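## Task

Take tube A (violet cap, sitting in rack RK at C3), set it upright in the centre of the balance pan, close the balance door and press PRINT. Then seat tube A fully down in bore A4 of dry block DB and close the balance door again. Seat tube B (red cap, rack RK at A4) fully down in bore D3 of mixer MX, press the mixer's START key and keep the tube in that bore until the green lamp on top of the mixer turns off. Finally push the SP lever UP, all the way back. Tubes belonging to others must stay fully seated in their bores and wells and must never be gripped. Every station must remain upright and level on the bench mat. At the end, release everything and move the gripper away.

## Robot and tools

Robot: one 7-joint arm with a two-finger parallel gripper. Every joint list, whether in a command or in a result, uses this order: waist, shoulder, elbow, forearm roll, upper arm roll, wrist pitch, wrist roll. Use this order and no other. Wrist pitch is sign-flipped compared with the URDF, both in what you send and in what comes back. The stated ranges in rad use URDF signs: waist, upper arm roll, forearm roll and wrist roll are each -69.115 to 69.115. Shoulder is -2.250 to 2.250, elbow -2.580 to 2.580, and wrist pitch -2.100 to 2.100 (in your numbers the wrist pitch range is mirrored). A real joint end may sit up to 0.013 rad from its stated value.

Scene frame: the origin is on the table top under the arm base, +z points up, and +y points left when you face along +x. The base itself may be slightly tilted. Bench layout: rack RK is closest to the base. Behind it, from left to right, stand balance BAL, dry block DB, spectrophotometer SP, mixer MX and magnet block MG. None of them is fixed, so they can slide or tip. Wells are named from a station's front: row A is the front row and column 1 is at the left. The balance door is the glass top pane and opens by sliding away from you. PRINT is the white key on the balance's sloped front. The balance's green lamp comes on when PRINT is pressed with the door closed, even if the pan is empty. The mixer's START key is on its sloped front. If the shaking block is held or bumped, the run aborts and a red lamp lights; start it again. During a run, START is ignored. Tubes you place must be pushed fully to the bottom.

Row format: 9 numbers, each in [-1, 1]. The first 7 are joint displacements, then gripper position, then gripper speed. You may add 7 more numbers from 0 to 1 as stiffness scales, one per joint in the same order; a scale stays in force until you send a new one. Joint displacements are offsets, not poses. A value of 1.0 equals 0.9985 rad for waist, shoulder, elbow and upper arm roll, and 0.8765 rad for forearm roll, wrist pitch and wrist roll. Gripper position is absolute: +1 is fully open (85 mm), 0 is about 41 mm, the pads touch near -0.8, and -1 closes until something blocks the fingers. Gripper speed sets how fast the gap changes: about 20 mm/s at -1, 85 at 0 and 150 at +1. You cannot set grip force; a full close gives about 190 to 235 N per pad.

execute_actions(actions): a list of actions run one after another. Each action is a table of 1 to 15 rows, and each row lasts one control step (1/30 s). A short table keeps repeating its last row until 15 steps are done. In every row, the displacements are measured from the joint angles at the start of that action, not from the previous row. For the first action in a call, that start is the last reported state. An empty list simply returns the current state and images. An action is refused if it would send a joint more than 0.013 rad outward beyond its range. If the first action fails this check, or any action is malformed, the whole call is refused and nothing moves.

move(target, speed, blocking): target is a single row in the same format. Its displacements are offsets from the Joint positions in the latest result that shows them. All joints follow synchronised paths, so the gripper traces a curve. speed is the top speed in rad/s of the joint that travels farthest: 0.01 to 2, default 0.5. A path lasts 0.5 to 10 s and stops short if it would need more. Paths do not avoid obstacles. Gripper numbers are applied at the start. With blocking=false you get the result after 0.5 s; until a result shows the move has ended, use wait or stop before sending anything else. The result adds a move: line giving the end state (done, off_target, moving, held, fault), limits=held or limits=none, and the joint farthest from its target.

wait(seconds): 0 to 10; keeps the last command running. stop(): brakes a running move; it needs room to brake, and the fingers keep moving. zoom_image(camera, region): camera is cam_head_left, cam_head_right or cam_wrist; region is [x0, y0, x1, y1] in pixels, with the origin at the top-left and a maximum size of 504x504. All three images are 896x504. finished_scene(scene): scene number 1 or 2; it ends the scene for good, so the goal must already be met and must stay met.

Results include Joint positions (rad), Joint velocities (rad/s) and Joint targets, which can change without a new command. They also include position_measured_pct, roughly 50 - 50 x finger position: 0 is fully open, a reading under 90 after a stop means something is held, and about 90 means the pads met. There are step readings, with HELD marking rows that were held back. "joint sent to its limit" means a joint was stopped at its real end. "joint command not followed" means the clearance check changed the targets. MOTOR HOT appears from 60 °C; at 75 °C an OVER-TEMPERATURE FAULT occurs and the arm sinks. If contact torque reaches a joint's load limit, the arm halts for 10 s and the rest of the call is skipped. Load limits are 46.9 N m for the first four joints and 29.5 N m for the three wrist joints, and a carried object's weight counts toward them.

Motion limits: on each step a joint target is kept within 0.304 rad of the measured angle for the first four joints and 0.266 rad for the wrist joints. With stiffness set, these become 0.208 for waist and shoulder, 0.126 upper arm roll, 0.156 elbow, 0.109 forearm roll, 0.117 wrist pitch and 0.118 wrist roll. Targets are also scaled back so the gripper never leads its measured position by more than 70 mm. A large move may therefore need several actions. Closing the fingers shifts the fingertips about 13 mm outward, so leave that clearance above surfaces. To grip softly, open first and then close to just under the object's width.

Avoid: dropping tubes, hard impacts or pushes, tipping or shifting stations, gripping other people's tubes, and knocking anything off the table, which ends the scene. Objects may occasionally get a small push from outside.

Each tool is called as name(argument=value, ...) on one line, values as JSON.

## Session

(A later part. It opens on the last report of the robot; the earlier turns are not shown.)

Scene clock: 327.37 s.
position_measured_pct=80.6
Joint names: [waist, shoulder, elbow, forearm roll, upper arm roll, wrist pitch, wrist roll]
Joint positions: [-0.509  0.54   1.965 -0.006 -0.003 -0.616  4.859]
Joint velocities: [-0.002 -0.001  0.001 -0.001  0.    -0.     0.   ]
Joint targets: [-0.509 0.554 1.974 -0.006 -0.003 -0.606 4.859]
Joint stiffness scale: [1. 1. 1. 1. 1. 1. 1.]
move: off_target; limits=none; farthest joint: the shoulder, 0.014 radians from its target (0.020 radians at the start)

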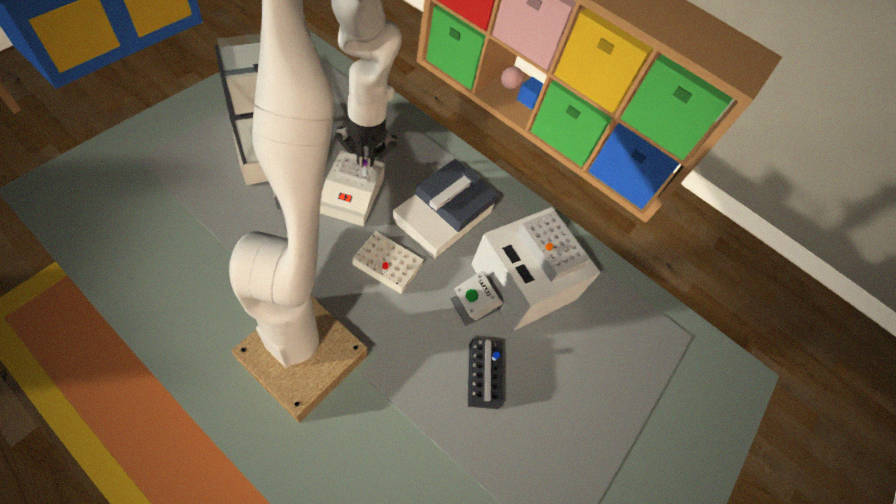

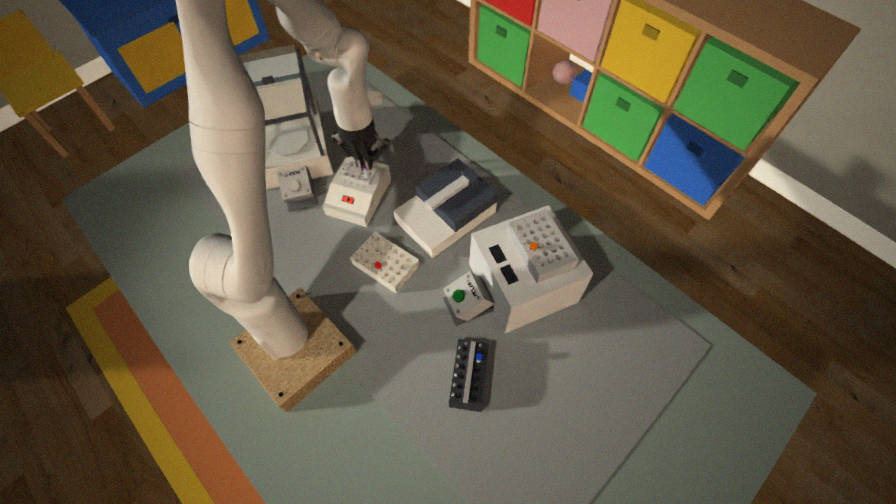

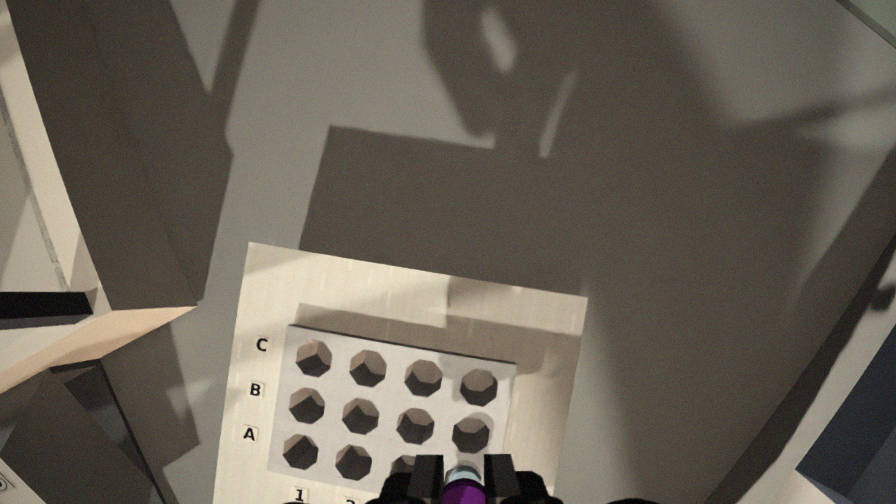

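move(target=[0,0.01,0.006,0,0,-0.022,0,-0.66,0], speed=0.03)

zoom_image(camera="cam_wrist", region=[340,340,600,504])

Scene clock: 332.17 s.
position_measured_pct=80.6
Joint names: [waist, shoulder, elbow, forearm roll, upper arm roll, wrist pitch, wrist roll]
Joint positions: [-0.509  0.54   1.965 -0.006 -0.003 -0.63   4.859]
Joint velocities: [ 0.001 -0.001 -0.001  0.    -0.    -0.     0.   ]
Joint targets: [-0.509 0.550 1.971 -0.006 -0.003 -0.635 4.859]
Joint stiffness scale: [1. 1. 1. 1. 1. 1. 1.]
move: done; limits=none; farthest joint: the shoulder, 0.010 radians from its target (0.010 radians at the start)

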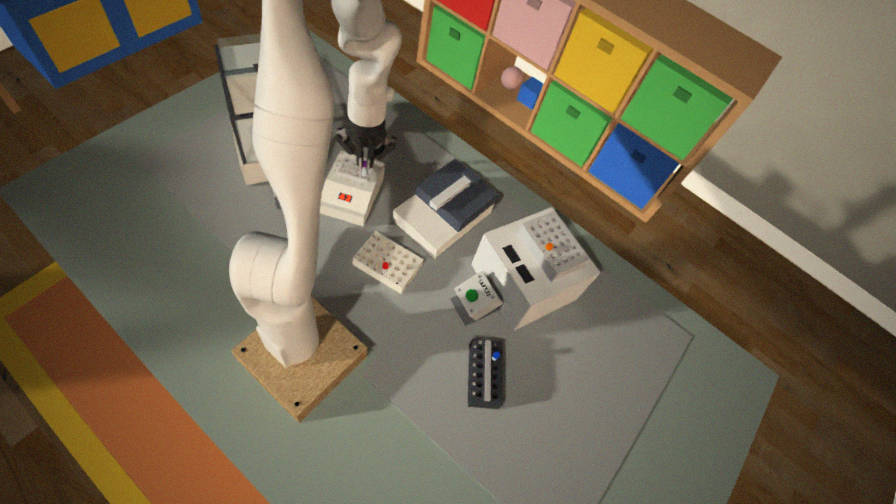

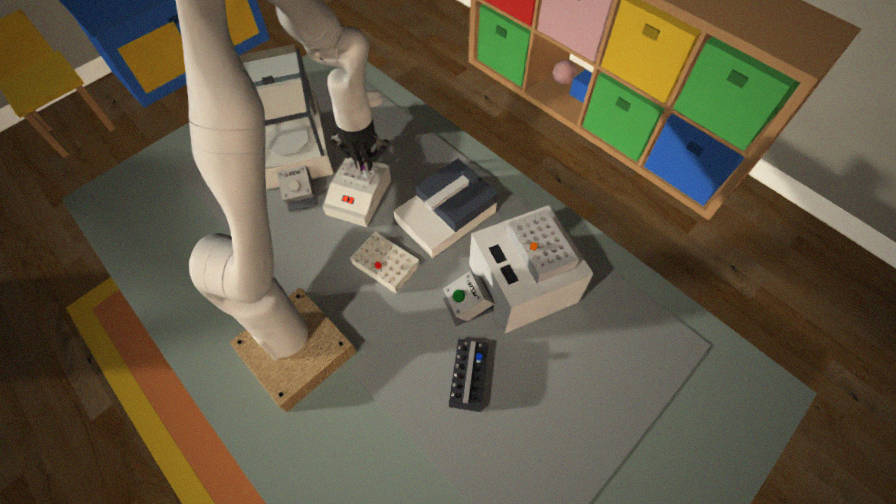

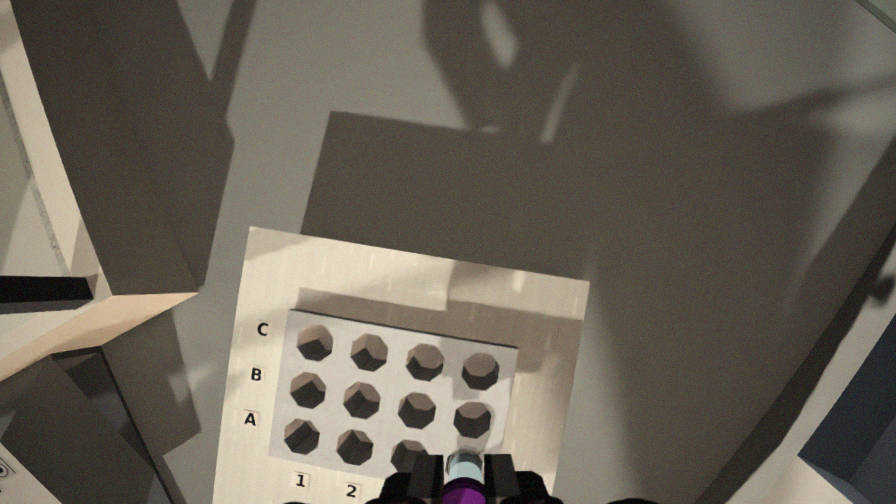

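Region (340, 340, 600, 504) of cam_wrist's 896x504 image, scaled by 1.938; it fills the top 318 rows of this view, and the rest is white.

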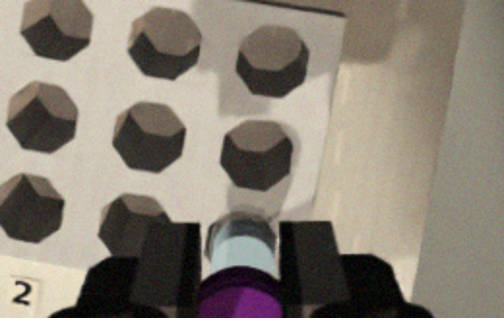

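execute_actions(actions=[[[0,-0.008,0,0,0,0,0,-0.66,0]],[[0,0,0.008,0,0,0,0,-0.66,0]],[[0,0.012,0.005,0,0,0,0,-0.66,0]],[[0,0.012,0.004,0,0,0.008,0,-0.66,0]]])

zoom_image(camera="cam_wrist", region=[340,340,600,504])

Scene clock: 339.30 s.
position_measured_pct=80.6
Joint names: [waist, shoulder, elbow, forearm roll, upper arm roll, wrist pitch, wrist roll]
Joint positions: [-0.509  0.551  1.968 -0.006 -0.003 -0.625  4.859]
Joint velocities: [-0.     0.001  0.     0.     0.     0.001  0.   ]
Joint targets: [-0.509 0.555 1.972 -0.006 -0.003 -0.623 4.859]
Joint stiffness scale: [1. 1. 1. 1. 1. 1. 1.]
Step readings (joint positions; steps 1 to 15: 1st action; 16 to 30: 2nd action; 31 to 45: 3rd action; 46 to 60: 4th action):
0: [-0.509 0.540 1.965 -0.006 -0.003 -0.630 4.859]
1: [-0.509 0.539 1.965 -0.006 -0.003 -0.630 4.859]
2: [-0.509 0.537 1.965 -0.006 -0.003 -0.630 4.859]
4: [-0.509 0.536 1.965 -0.006 -0.003 -0.630 4.859]
8: [-0.509 0.534 1.965 -0.006 -0.003 -0.630 4.859]
15: [-0.509 0.534 1.965 -0.006 -0.003 -0.630 4.859]
16: [-0.509 0.534 1.966 -0.006 -0.003 -0.630 4.859]
17: [-0.509 0.534 1.966 -0.006 -0.003 -0.630 4.859]
19: [-0.509 0.534 1.968 -0.006 -0.003 -0.630 4.859]
23: [-0.509 0.534 1.968 -0.006 -0.003 -0.630 4.859]
30: [-0.509 0.534 1.968 -0.006 -0.003 -0.630 4.859]
31: [-0.509 0.535 1.968 -0.006 -0.003 -0.630 4.859]
32: [-0.509 0.537 1.968 -0.006 -0.003 -0.630 4.859]
34: [-0.509 0.540 1.968 -0.006 -0.003 -0.630 4.859]
38: [-0.509 0.542 1.968 -0.006 -0.003 -0.630 4.859]
45: [-0.509 0.543 1.968 -0.006 -0.003 -0.630 4.859]
46: [-0.509 0.544 1.968 -0.006 -0.003 -0.629 4.859]
47: [-0.509 0.546 1.968 -0.006 -0.003 -0.628 4.859]
49: [-0.509 0.548 1.968 -0.006 -0.003 -0.626 4.859]
53: [-0.509 0.551 1.968 -0.006 -0.003 -0.625 4.859]
60: Joint positions above

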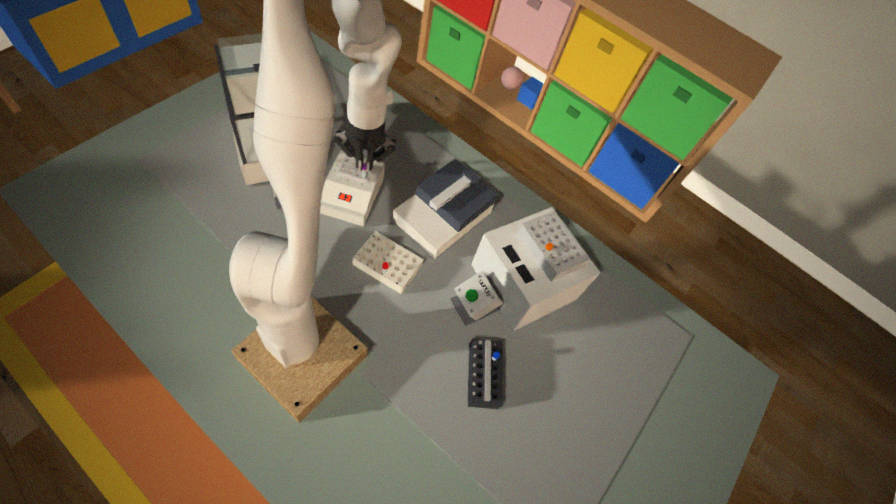

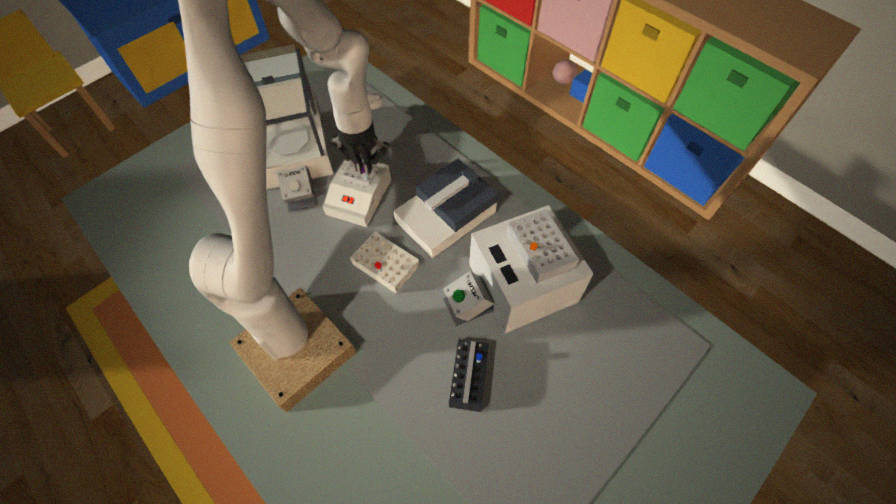

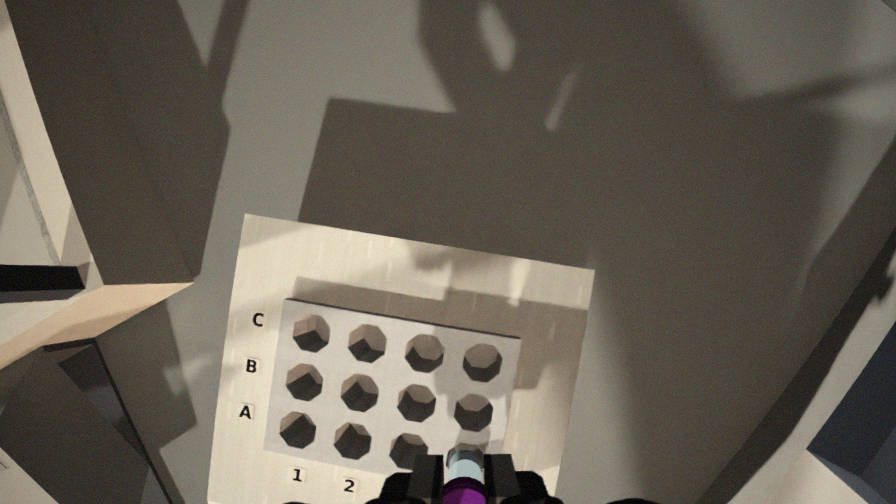

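Region (340, 340, 600, 504) of cam_wrist's 896x504 image, scaled by 1.938; it fills the top 318 rows of this view, and the rest is white.

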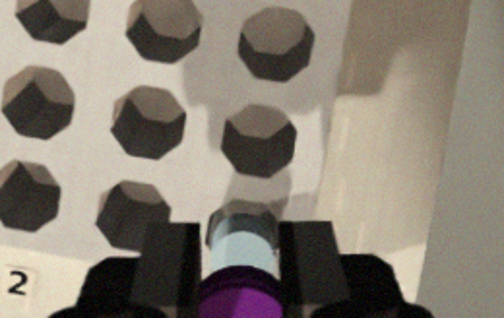

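execute_actions(actions=[[[0,0.013,0,0,0,0.018,0,-0.66,0]],[[0,0.013,0.007,0,0,0.018,0,-0.66,0]],[[0,0.013,0.007,0,0,0.018,0,-0.66,0]],[[0,0.013,0.007,0,0,0.018,0,-0.66,0]]])

Scene clock: 346.77 s.
position_measured_pct=80.6
Joint names: [waist, shoulder, elbow, forearm roll, upper arm roll, wrist pitch, wrist roll]
Joint positions: [-0.509  0.593  1.974 -0.006 -0.003 -0.58   4.859]
Joint velocities: [ 0.001  0.002  0.    -0.    -0.     0.002  0.001]
Joint targets: [-0.509 0.596 1.979 -0.006 -0.003 -0.576 4.859]
Joint stiffness scale: [1. 1. 1. 1. 1. 1. 1.]
Step readings (joint positions; steps 1 to 15: 1st action; 16 to 30: 2nd action; 31 to 45: 3rd action; 46 to 60: 4th action):
0: [-0.509 0.551 1.968 -0.006 -0.003 -0.625 4.859]
1: [-0.509 0.552 1.968 -0.006 -0.003 -0.623 4.859]
2: [-0.509 0.555 1.968 -0.006 -0.003 -0.619 4.859]
4: [-0.509 0.558 1.968 -0.006 -0.003 -0.616 4.859]
8: [-0.509 0.561 1.968 -0.006 -0.003 -0.614 4.859]
15: [-0.509 0.562 1.968 -0.006 -0.003 -0.614 4.859]
16: [-0.509 0.563 1.969 -0.006 -0.003 -0.612 4.859]
17: [-0.509 0.565 1.969 -0.006 -0.003 -0.608 4.859]
19: [-0.509 0.569 1.970 -0.006 -0.003 -0.605 4.859]
23: [-0.509 0.572 1.970 -0.006 -0.003 -0.603 4.859]
30: [-0.509 0.572 1.970 -0.006 -0.003 -0.603 4.859]
31: [-0.509 0.573 1.971 -0.006 -0.003 -0.601 4.859]
32: [-0.509 0.576 1.971 -0.006 -0.003 -0.597 4.859]
34: [-0.509 0.579 1.972 -0.006 -0.003 -0.594 4.859]
38: [-0.509 0.582 1.972 -0.006 -0.003 -0.592 4.859]
45: [-0.509 0.583 1.972 -0.006 -0.003 -0.591 4.859]
46: [-0.509 0.584 1.972 -0.006 -0.003 -0.590 4.859]
47: [-0.509 0.586 1.973 -0.006 -0.003 -0.586 4.859]
49: [-0.509 0.590 1.974 -0.006 -0.003 -0.582 4.859]
53: [-0.509 0.592 1.974 -0.006 -0.003 -0.581 4.859]
60: Joint positions above

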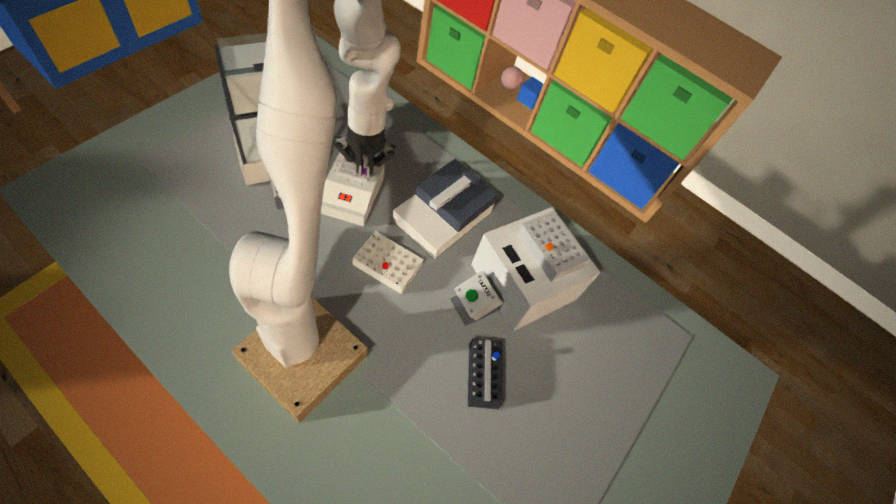

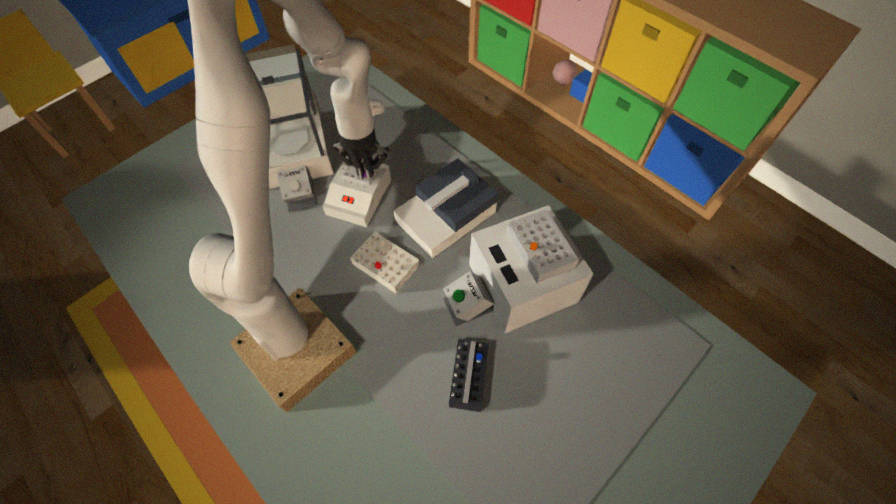

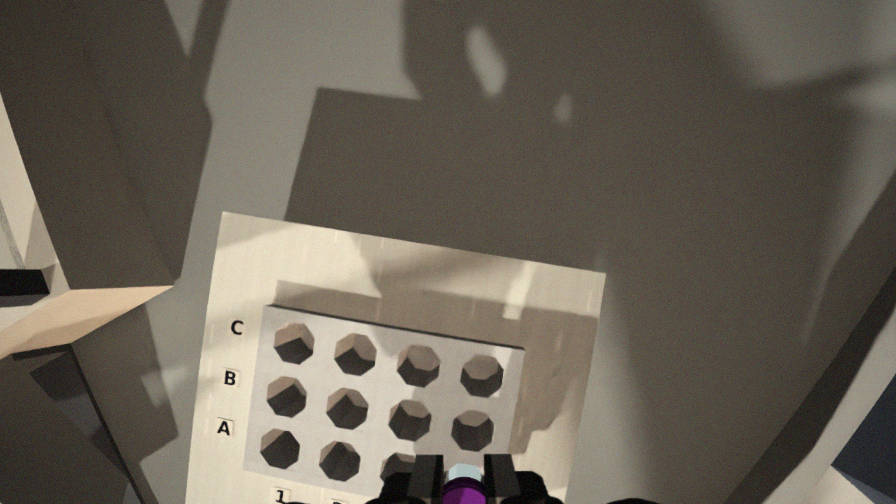

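execute_actions(actions=[[[0,0,0,0,0,0,0,-0.35,0]],[[0,-0.03,-0.008,0,0,-0.04,0,-0.35,0]],[[0,-0.03,-0.008,0,0,-0.04,0,-0.35,0]],[[0,0,0,0,0,0,0,-1,0]],[[0,0.013,0.006,0,0,0.018,0,-1,0]],[[0,0.013,0.006,0,0,0.018,0,-1,0]],[[0,0.013,0.006,0,0,0.018,0,-1,0]],[[0,0.013,0.006,0,0,0.018,0,-1,0]]])

zoom_image(camera="cam_head_left", region=[310,120,430,220])

Scene clock: 355.67 s.
position_measured_pct=91.7
Joint names: [waist, shoulder, elbow, forearm roll, upper arm roll, wrist pitch, wrist roll]
Joint positions: [-0.509  0.574  1.972 -0.006 -0.003 -0.601  4.859]
Joint velocities: [-0.001  0.001  0.001 -0.001 -0.     0.001 -0.   ]
Joint targets: [-0.509 0.583 1.977 -0.006 -0.003 -0.592 4.859]
Joint stiffness scale: [1. 1. 1. 1. 1. 1. 1.]
Step readings (joint positions; steps 1 to 15: 1st action; 16 to 30: 2nd action; 31 to 45: 3rd action; 46 to 60: 4th action; 61 to 75: 5th action; 76 to 90: 6th action; 91 to 105: 7th action; 106 to 120: 8th action):
0: [-0.509 0.593 1.974 -0.006 -0.003 -0.580 4.859]
1: [-0.509 0.593 1.974 -0.006 -0.003 -0.580 4.859]
2: [-0.509 0.593 1.974 -0.006 -0.003 -0.580 4.859]
4: [-0.509 0.593 1.974 -0.006 -0.003 -0.580 4.859]
8: [-0.509 0.593 1.974 -0.006 -0.003 -0.580 4.859]
15: [-0.509 0.593 1.974 -0.006 -0.003 -0.580 4.859]
16: [-0.509 0.592 1.974 -0.006 -0.003 -0.582 4.859]
17: [-0.509 0.587 1.973 -0.006 -0.003 -0.592 4.859]
19: [-0.509 0.577 1.972 -0.006 -0.003 -0.605 4.859]
23: [-0.509 0.569 1.971 -0.006 -0.003 -0.609 4.859]
30: [-0.509 0.566 1.971 -0.006 -0.003 -0.610 4.859]
31: [-0.509 0.564 1.971 -0.006 -0.003 -0.613 4.859]
32: [-0.509 0.559 1.970 -0.006 -0.003 -0.623 4.859]
34: [-0.509 0.549 1.969 -0.006 -0.003 -0.635 4.859]
38: [-0.509 0.541 1.968 -0.006 -0.003 -0.639 4.859]
45: [-0.509 0.538 1.968 -0.006 -0.003 -0.640 4.859]
46: [-0.509 0.538 1.968 -0.006 -0.003 -0.640 4.859]
47: [-0.509 0.538 1.968 -0.006 -0.003 -0.640 4.859]
49: [-0.509 0.538 1.968 -0.006 -0.003 -0.640 4.859]
53: [-0.509 0.538 1.968 -0.006 -0.003 -0.640 4.859]
60: [-0.509 0.538 1.968 -0.006 -0.003 -0.640 4.859]
61: [-0.509 0.539 1.968 -0.006 -0.003 -0.638 4.859]
62: [-0.509 0.541 1.968 -0.006 -0.003 -0.635 4.859]
64: [-0.509 0.545 1.969 -0.006 -0.003 -0.631 4.859]
68: [-0.509 0.548 1.969 -0.006 -0.003 -0.629 4.859]
75: [-0.509 0.549 1.969 -0.006 -0.003 -0.629 4.859]
76: [-0.509 0.550 1.969 -0.006 -0.003 -0.627 4.859]
77: [-0.509 0.552 1.969 -0.006 -0.003 -0.624 4.859]
79: [-0.509 0.556 1.970 -0.006 -0.003 -0.620 4.859]
83: [-0.509 0.559 1.970 -0.006 -0.003 -0.619 4.859]
90: [-0.509 0.560 1.970 -0.006 -0.003 -0.619 4.859]
91: [-0.509 0.561 1.970 -0.006 -0.003 -0.617 4.859]
92: [-0.509 0.563 1.970 -0.006 -0.003 -0.613 4.859]
94: [-0.509 0.567 1.971 -0.006 -0.003 -0.610 4.859]
98: [-0.509 0.569 1.971 -0.006 -0.003 -0.608 4.859]
105: [-0.509 0.570 1.971 -0.006 -0.003 -0.608 4.859]
106: [-0.509 0.572 1.971 -0.006 -0.003 -0.606 4.859]
107: [-0.509 0.574 1.972 -0.006 -0.003 -0.603 4.859]
109: [-0.509 0.574 1.972 -0.006 -0.003 -0.601 4.859]
113: [-0.509 0.574 1.972 -0.006 -0.003 -0.601 4.859]
120: Joint positions above

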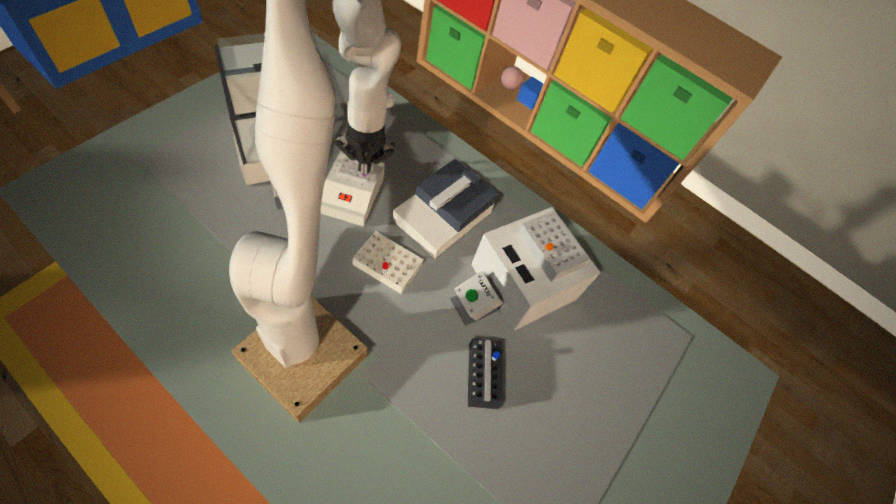

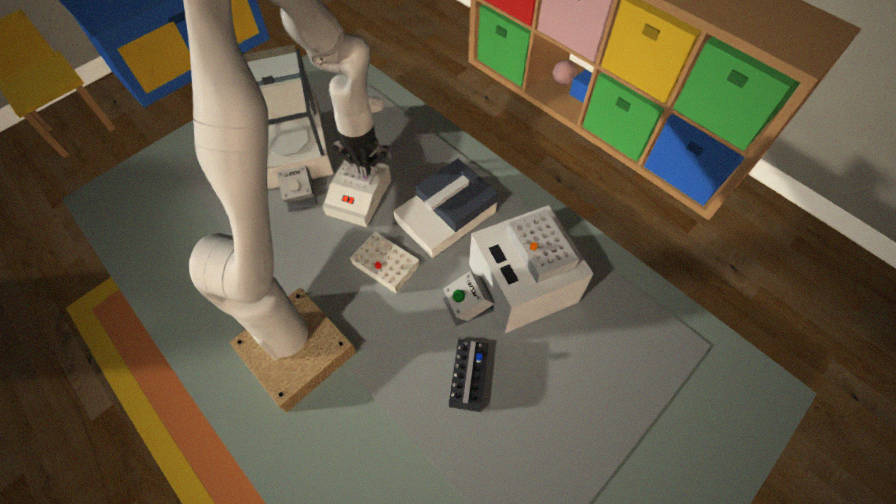

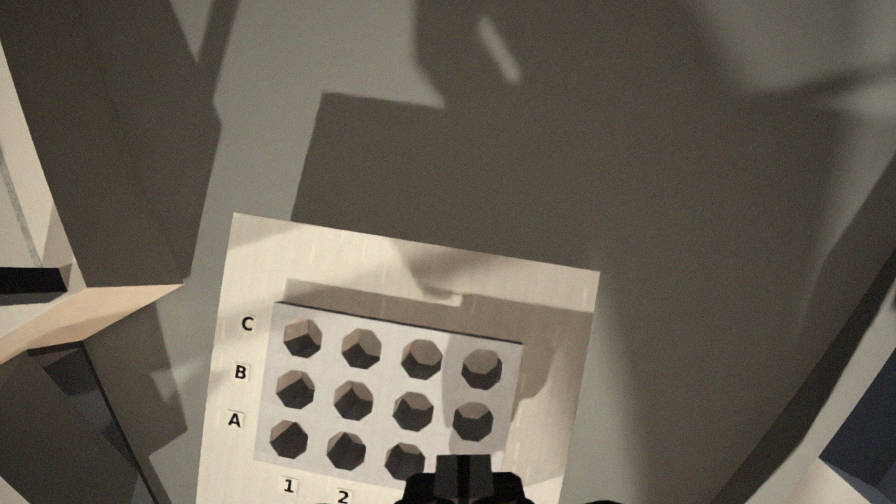

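Region (310, 120, 430, 220) of cam_head_left's 896x504 image, scaled by 4.200, with more detail than that image has.

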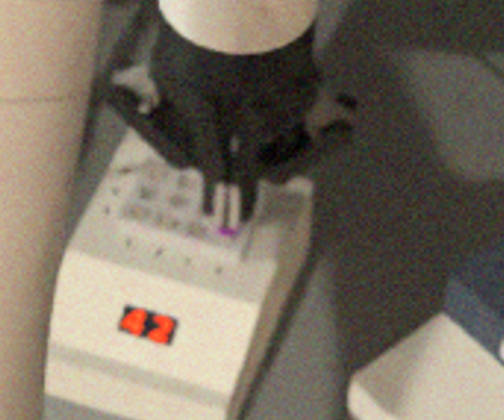

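Press a bit harder, then lift.

execute_actions(actions=[[[0,0.022,0.006,0,0,0.006,0,-1,0]],[[0,0.022,0.006,0,0,0.006,0,-1,0]],[[0,-0.02,0,0,0,0,0,-1,0]]])

move(target=[0,-0.26,-0.37,0,0,-0.73,0,-0.6,0], speed=0.7)

Scene clock: 362.60 s.
position_measured_pct=91.7
Joint names: [waist, shoulder, elbow, forearm roll, upper arm roll, wrist pitch, wrist roll]
Joint positions: [-0.509  0.557  1.972 -0.006 -0.003 -0.601  4.859]
Joint velocities: [-0.    -0.004 -0.001  0.     0.     0.     0.001]
Joint targets: [-0.509 0.555 1.972 -0.006 -0.003 -0.601 4.859]
Joint stiffness scale: [1. 1. 1. 1. 1. 1. 1.]
Step readings (joint positions; steps 1 to 15: 1st action; 16 to 30: 2nd action; 31 to 45: 3rd action):
0: [-0.509 0.574 1.972 -0.006 -0.003 -0.601 4.859]
1: [-0.509 0.575 1.972 -0.006 -0.003 -0.601 4.859]
2: [-0.509 0.575 1.972 -0.006 -0.003 -0.601 4.859]
4: [-0.509 0.575 1.972 -0.006 -0.003 -0.601 4.859]
8: [-0.509 0.575 1.972 -0.006 -0.003 -0.601 4.859]
15: [-0.509 0.575 1.972 -0.006 -0.003 -0.601 4.859]
16: [-0.509 0.575 1.972 -0.006 -0.003 -0.601 4.859]
17: [-0.509 0.575 1.972 -0.006 -0.003 -0.601 4.859]
19: [-0.509 0.575 1.972 -0.006 -0.003 -0.601 4.859]
23: [-0.509 0.575 1.972 -0.006 -0.003 -0.601 4.859]
30: [-0.509 0.575 1.972 -0.006 -0.003 -0.601 4.859]
31: [-0.509 0.573 1.972 -0.006 -0.003 -0.601 4.859]
32: [-0.509 0.570 1.972 -0.006 -0.003 -0.601 4.859]
34: [-0.509 0.564 1.972 -0.006 -0.003 -0.601 4.859]
38: [-0.509 0.559 1.972 -0.006 -0.003 -0.601 4.859]
45: Joint positions above

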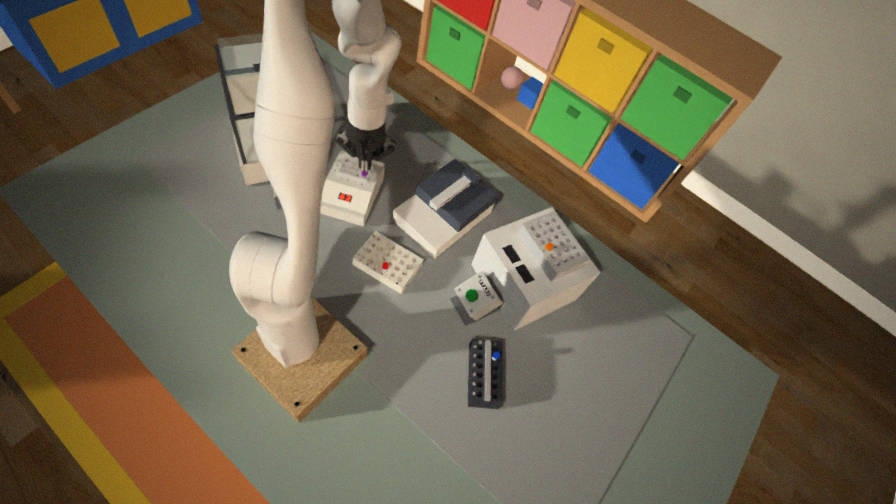

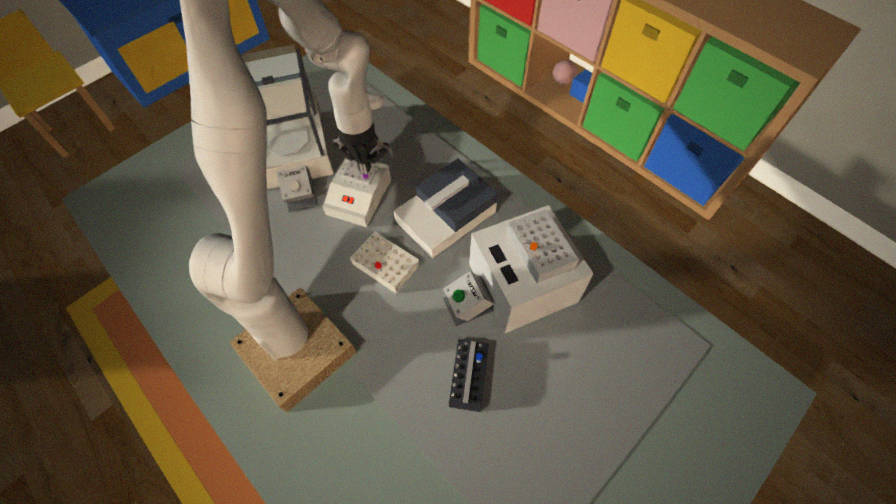

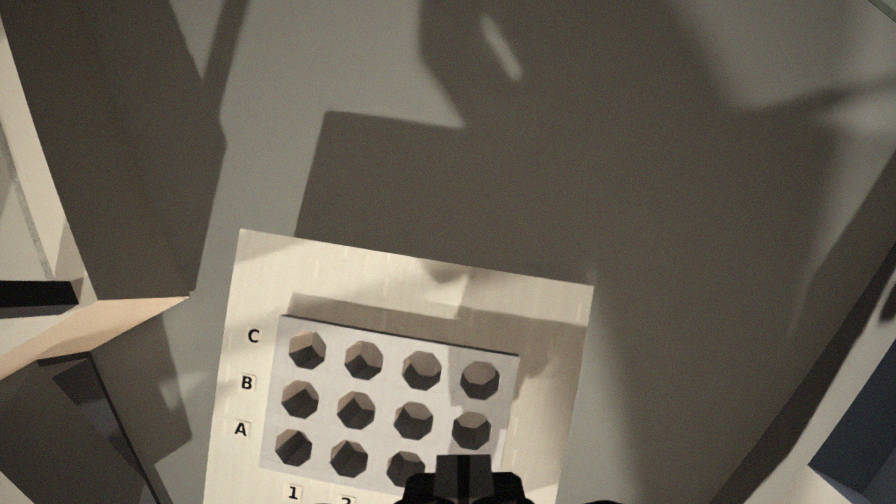

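Scene clock: 364.10 s.
position_measured_pct=80.2
Joint names: [waist, shoulder, elbow, forearm roll, upper arm roll, wrist pitch, wrist roll]
Joint positions: [-0.509  0.3    1.607 -0.006 -0.003 -1.236  4.859]
Joint velocities: [ 0.001 -0.003 -0.    -0.     0.    -0.001 -0.001]
Joint targets: [-0.509 0.298 1.602 -0.006 -0.003 -1.241 4.859]
Joint stiffness scale: [1. 1. 1. 1. 1. 1. 1.]
move: done; limits=none; farthest joint: the wrist pitch, 0.005 radians from its target (0.640 radians at the start)

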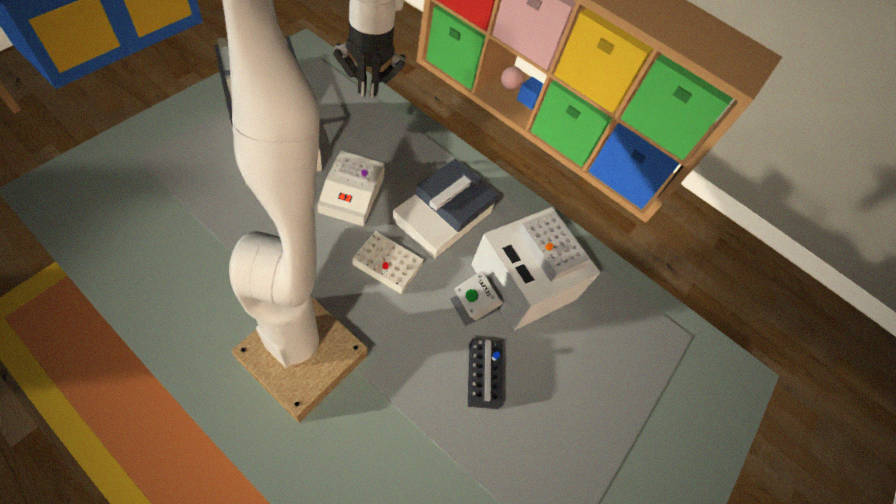

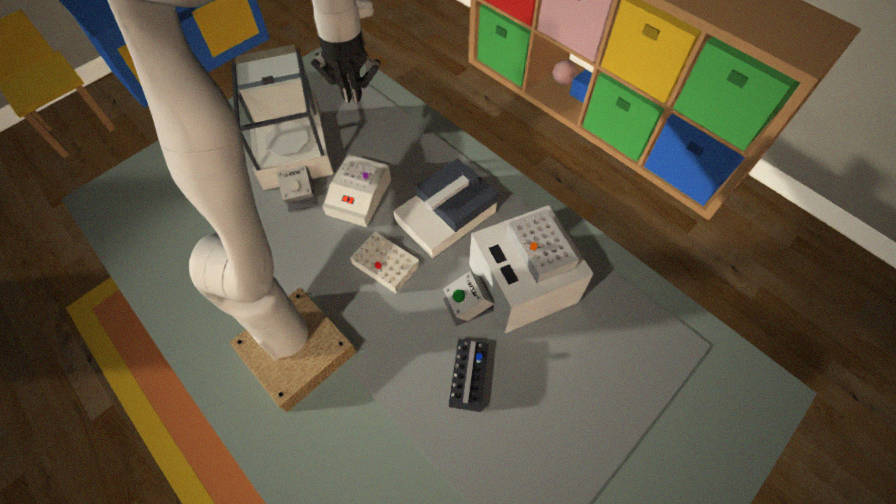

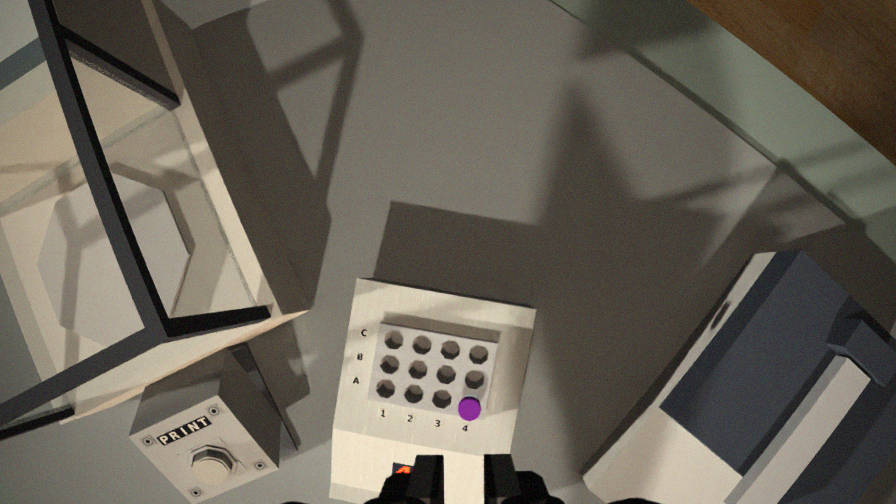

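Home. Now the door.

move(target=[-0.495,0.457,-0.613,0,0,-0.18,0,-0.6,0], speed=0.6)

move(target=[0,0.019,0.061,0,0,0.089,0,-0.6,0], speed=0.15)

Scene clock: 369.30 s.
position_measured_pct=80.2
Joint names: [waist, shoulder, elbow, forearm roll, upper arm roll, wrist pitch, wrist roll]
Joint positions: [-1.     0.754  1.    -0.006 -0.003 -1.388  4.859]
Joint velocities: [-0.002  0.004 -0.001 -0.     0.    -0.    -0.   ]
Joint targets: [-1.003 0.756 0.995 -0.006 -0.003 -1.394 4.859]
Joint stiffness scale: [1. 1. 1. 1. 1. 1. 1.]
move: done; limits=none; farthest joint: the elbow, 0.005 radians from its target (0.612 radians at the start)

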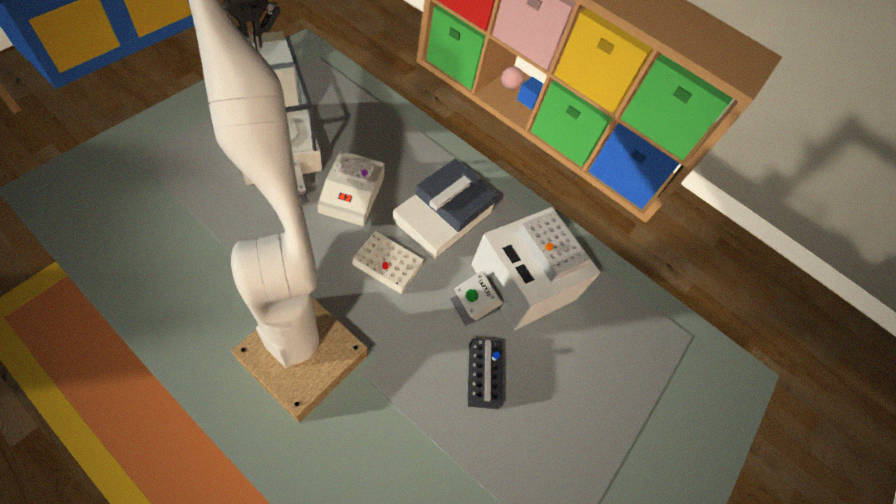

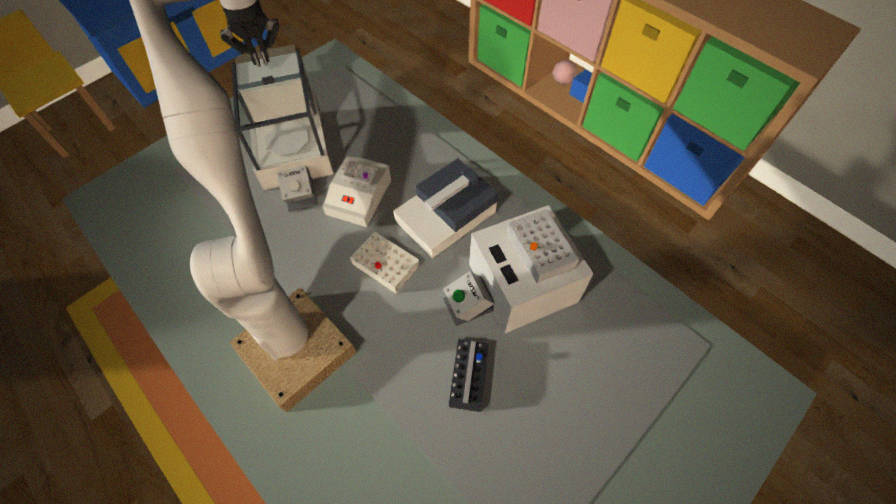

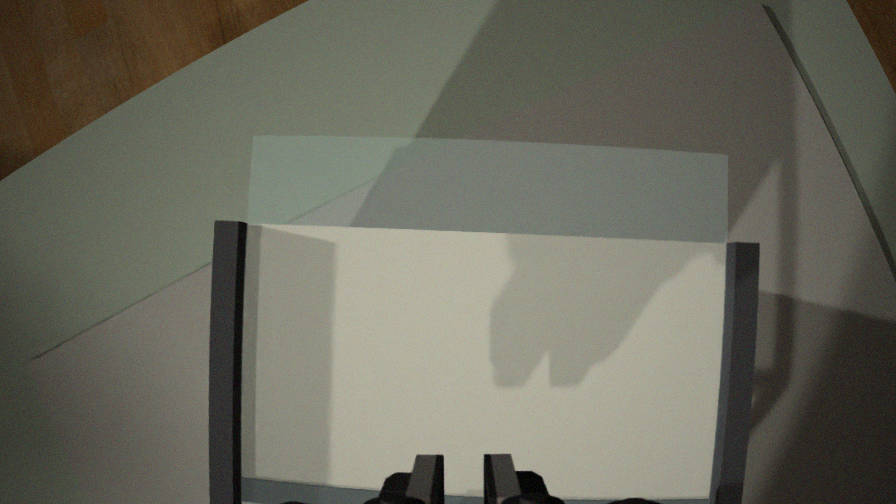

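Scene clock: 370.17 s.
position_measured_pct=80.2
Joint names: [waist, shoulder, elbow, forearm roll, upper arm roll, wrist pitch, wrist roll]
Joint positions: [-1.     0.771  1.056 -0.006 -0.003 -1.316  4.859]
Joint velocities: [ 0.001  0.     0.001 -0.001 -0.001  0.001 -0.   ]
Joint targets: [-1.000 0.773 1.061 -0.006 -0.003 -1.310 4.859]
Joint stiffness scale: [1. 1. 1. 1. 1. 1. 1.]
move: done; limits=none; farthest joint: the wrist pitch, 0.006 radians from its target (0.078 radians at the start)

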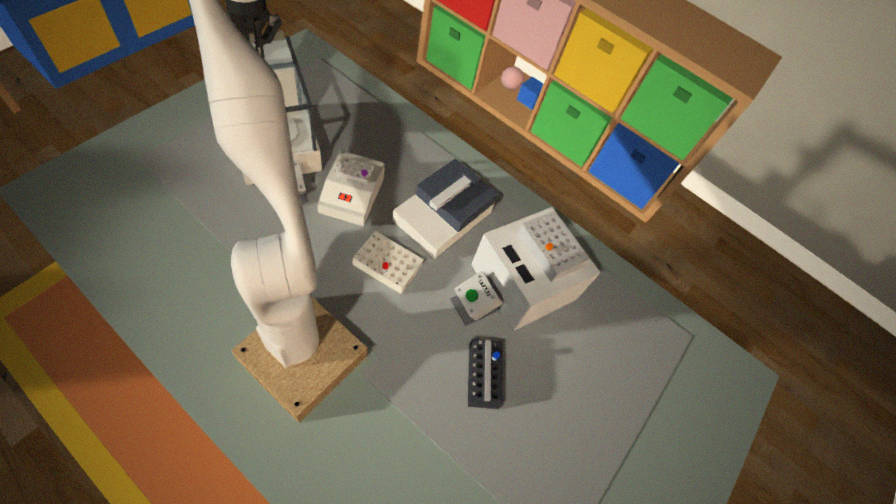

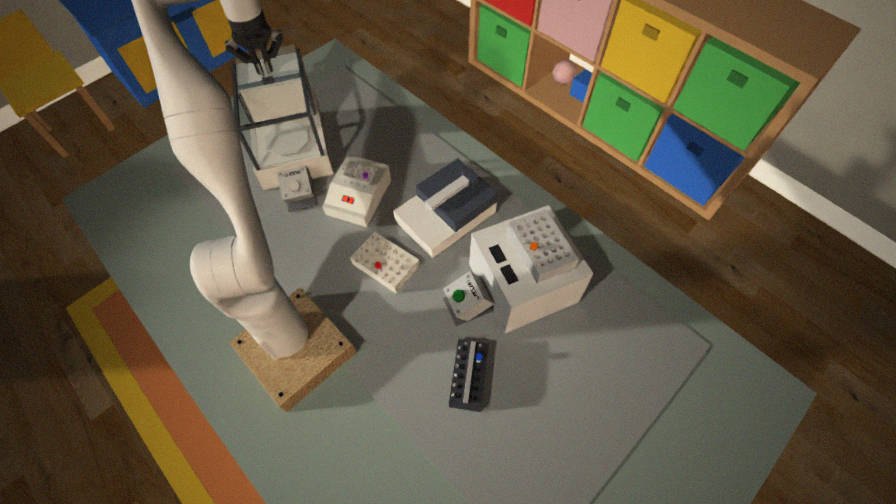

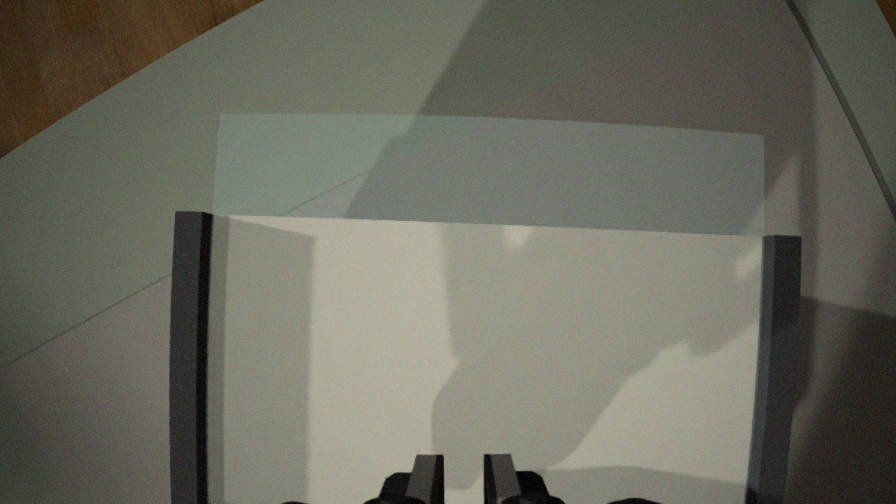

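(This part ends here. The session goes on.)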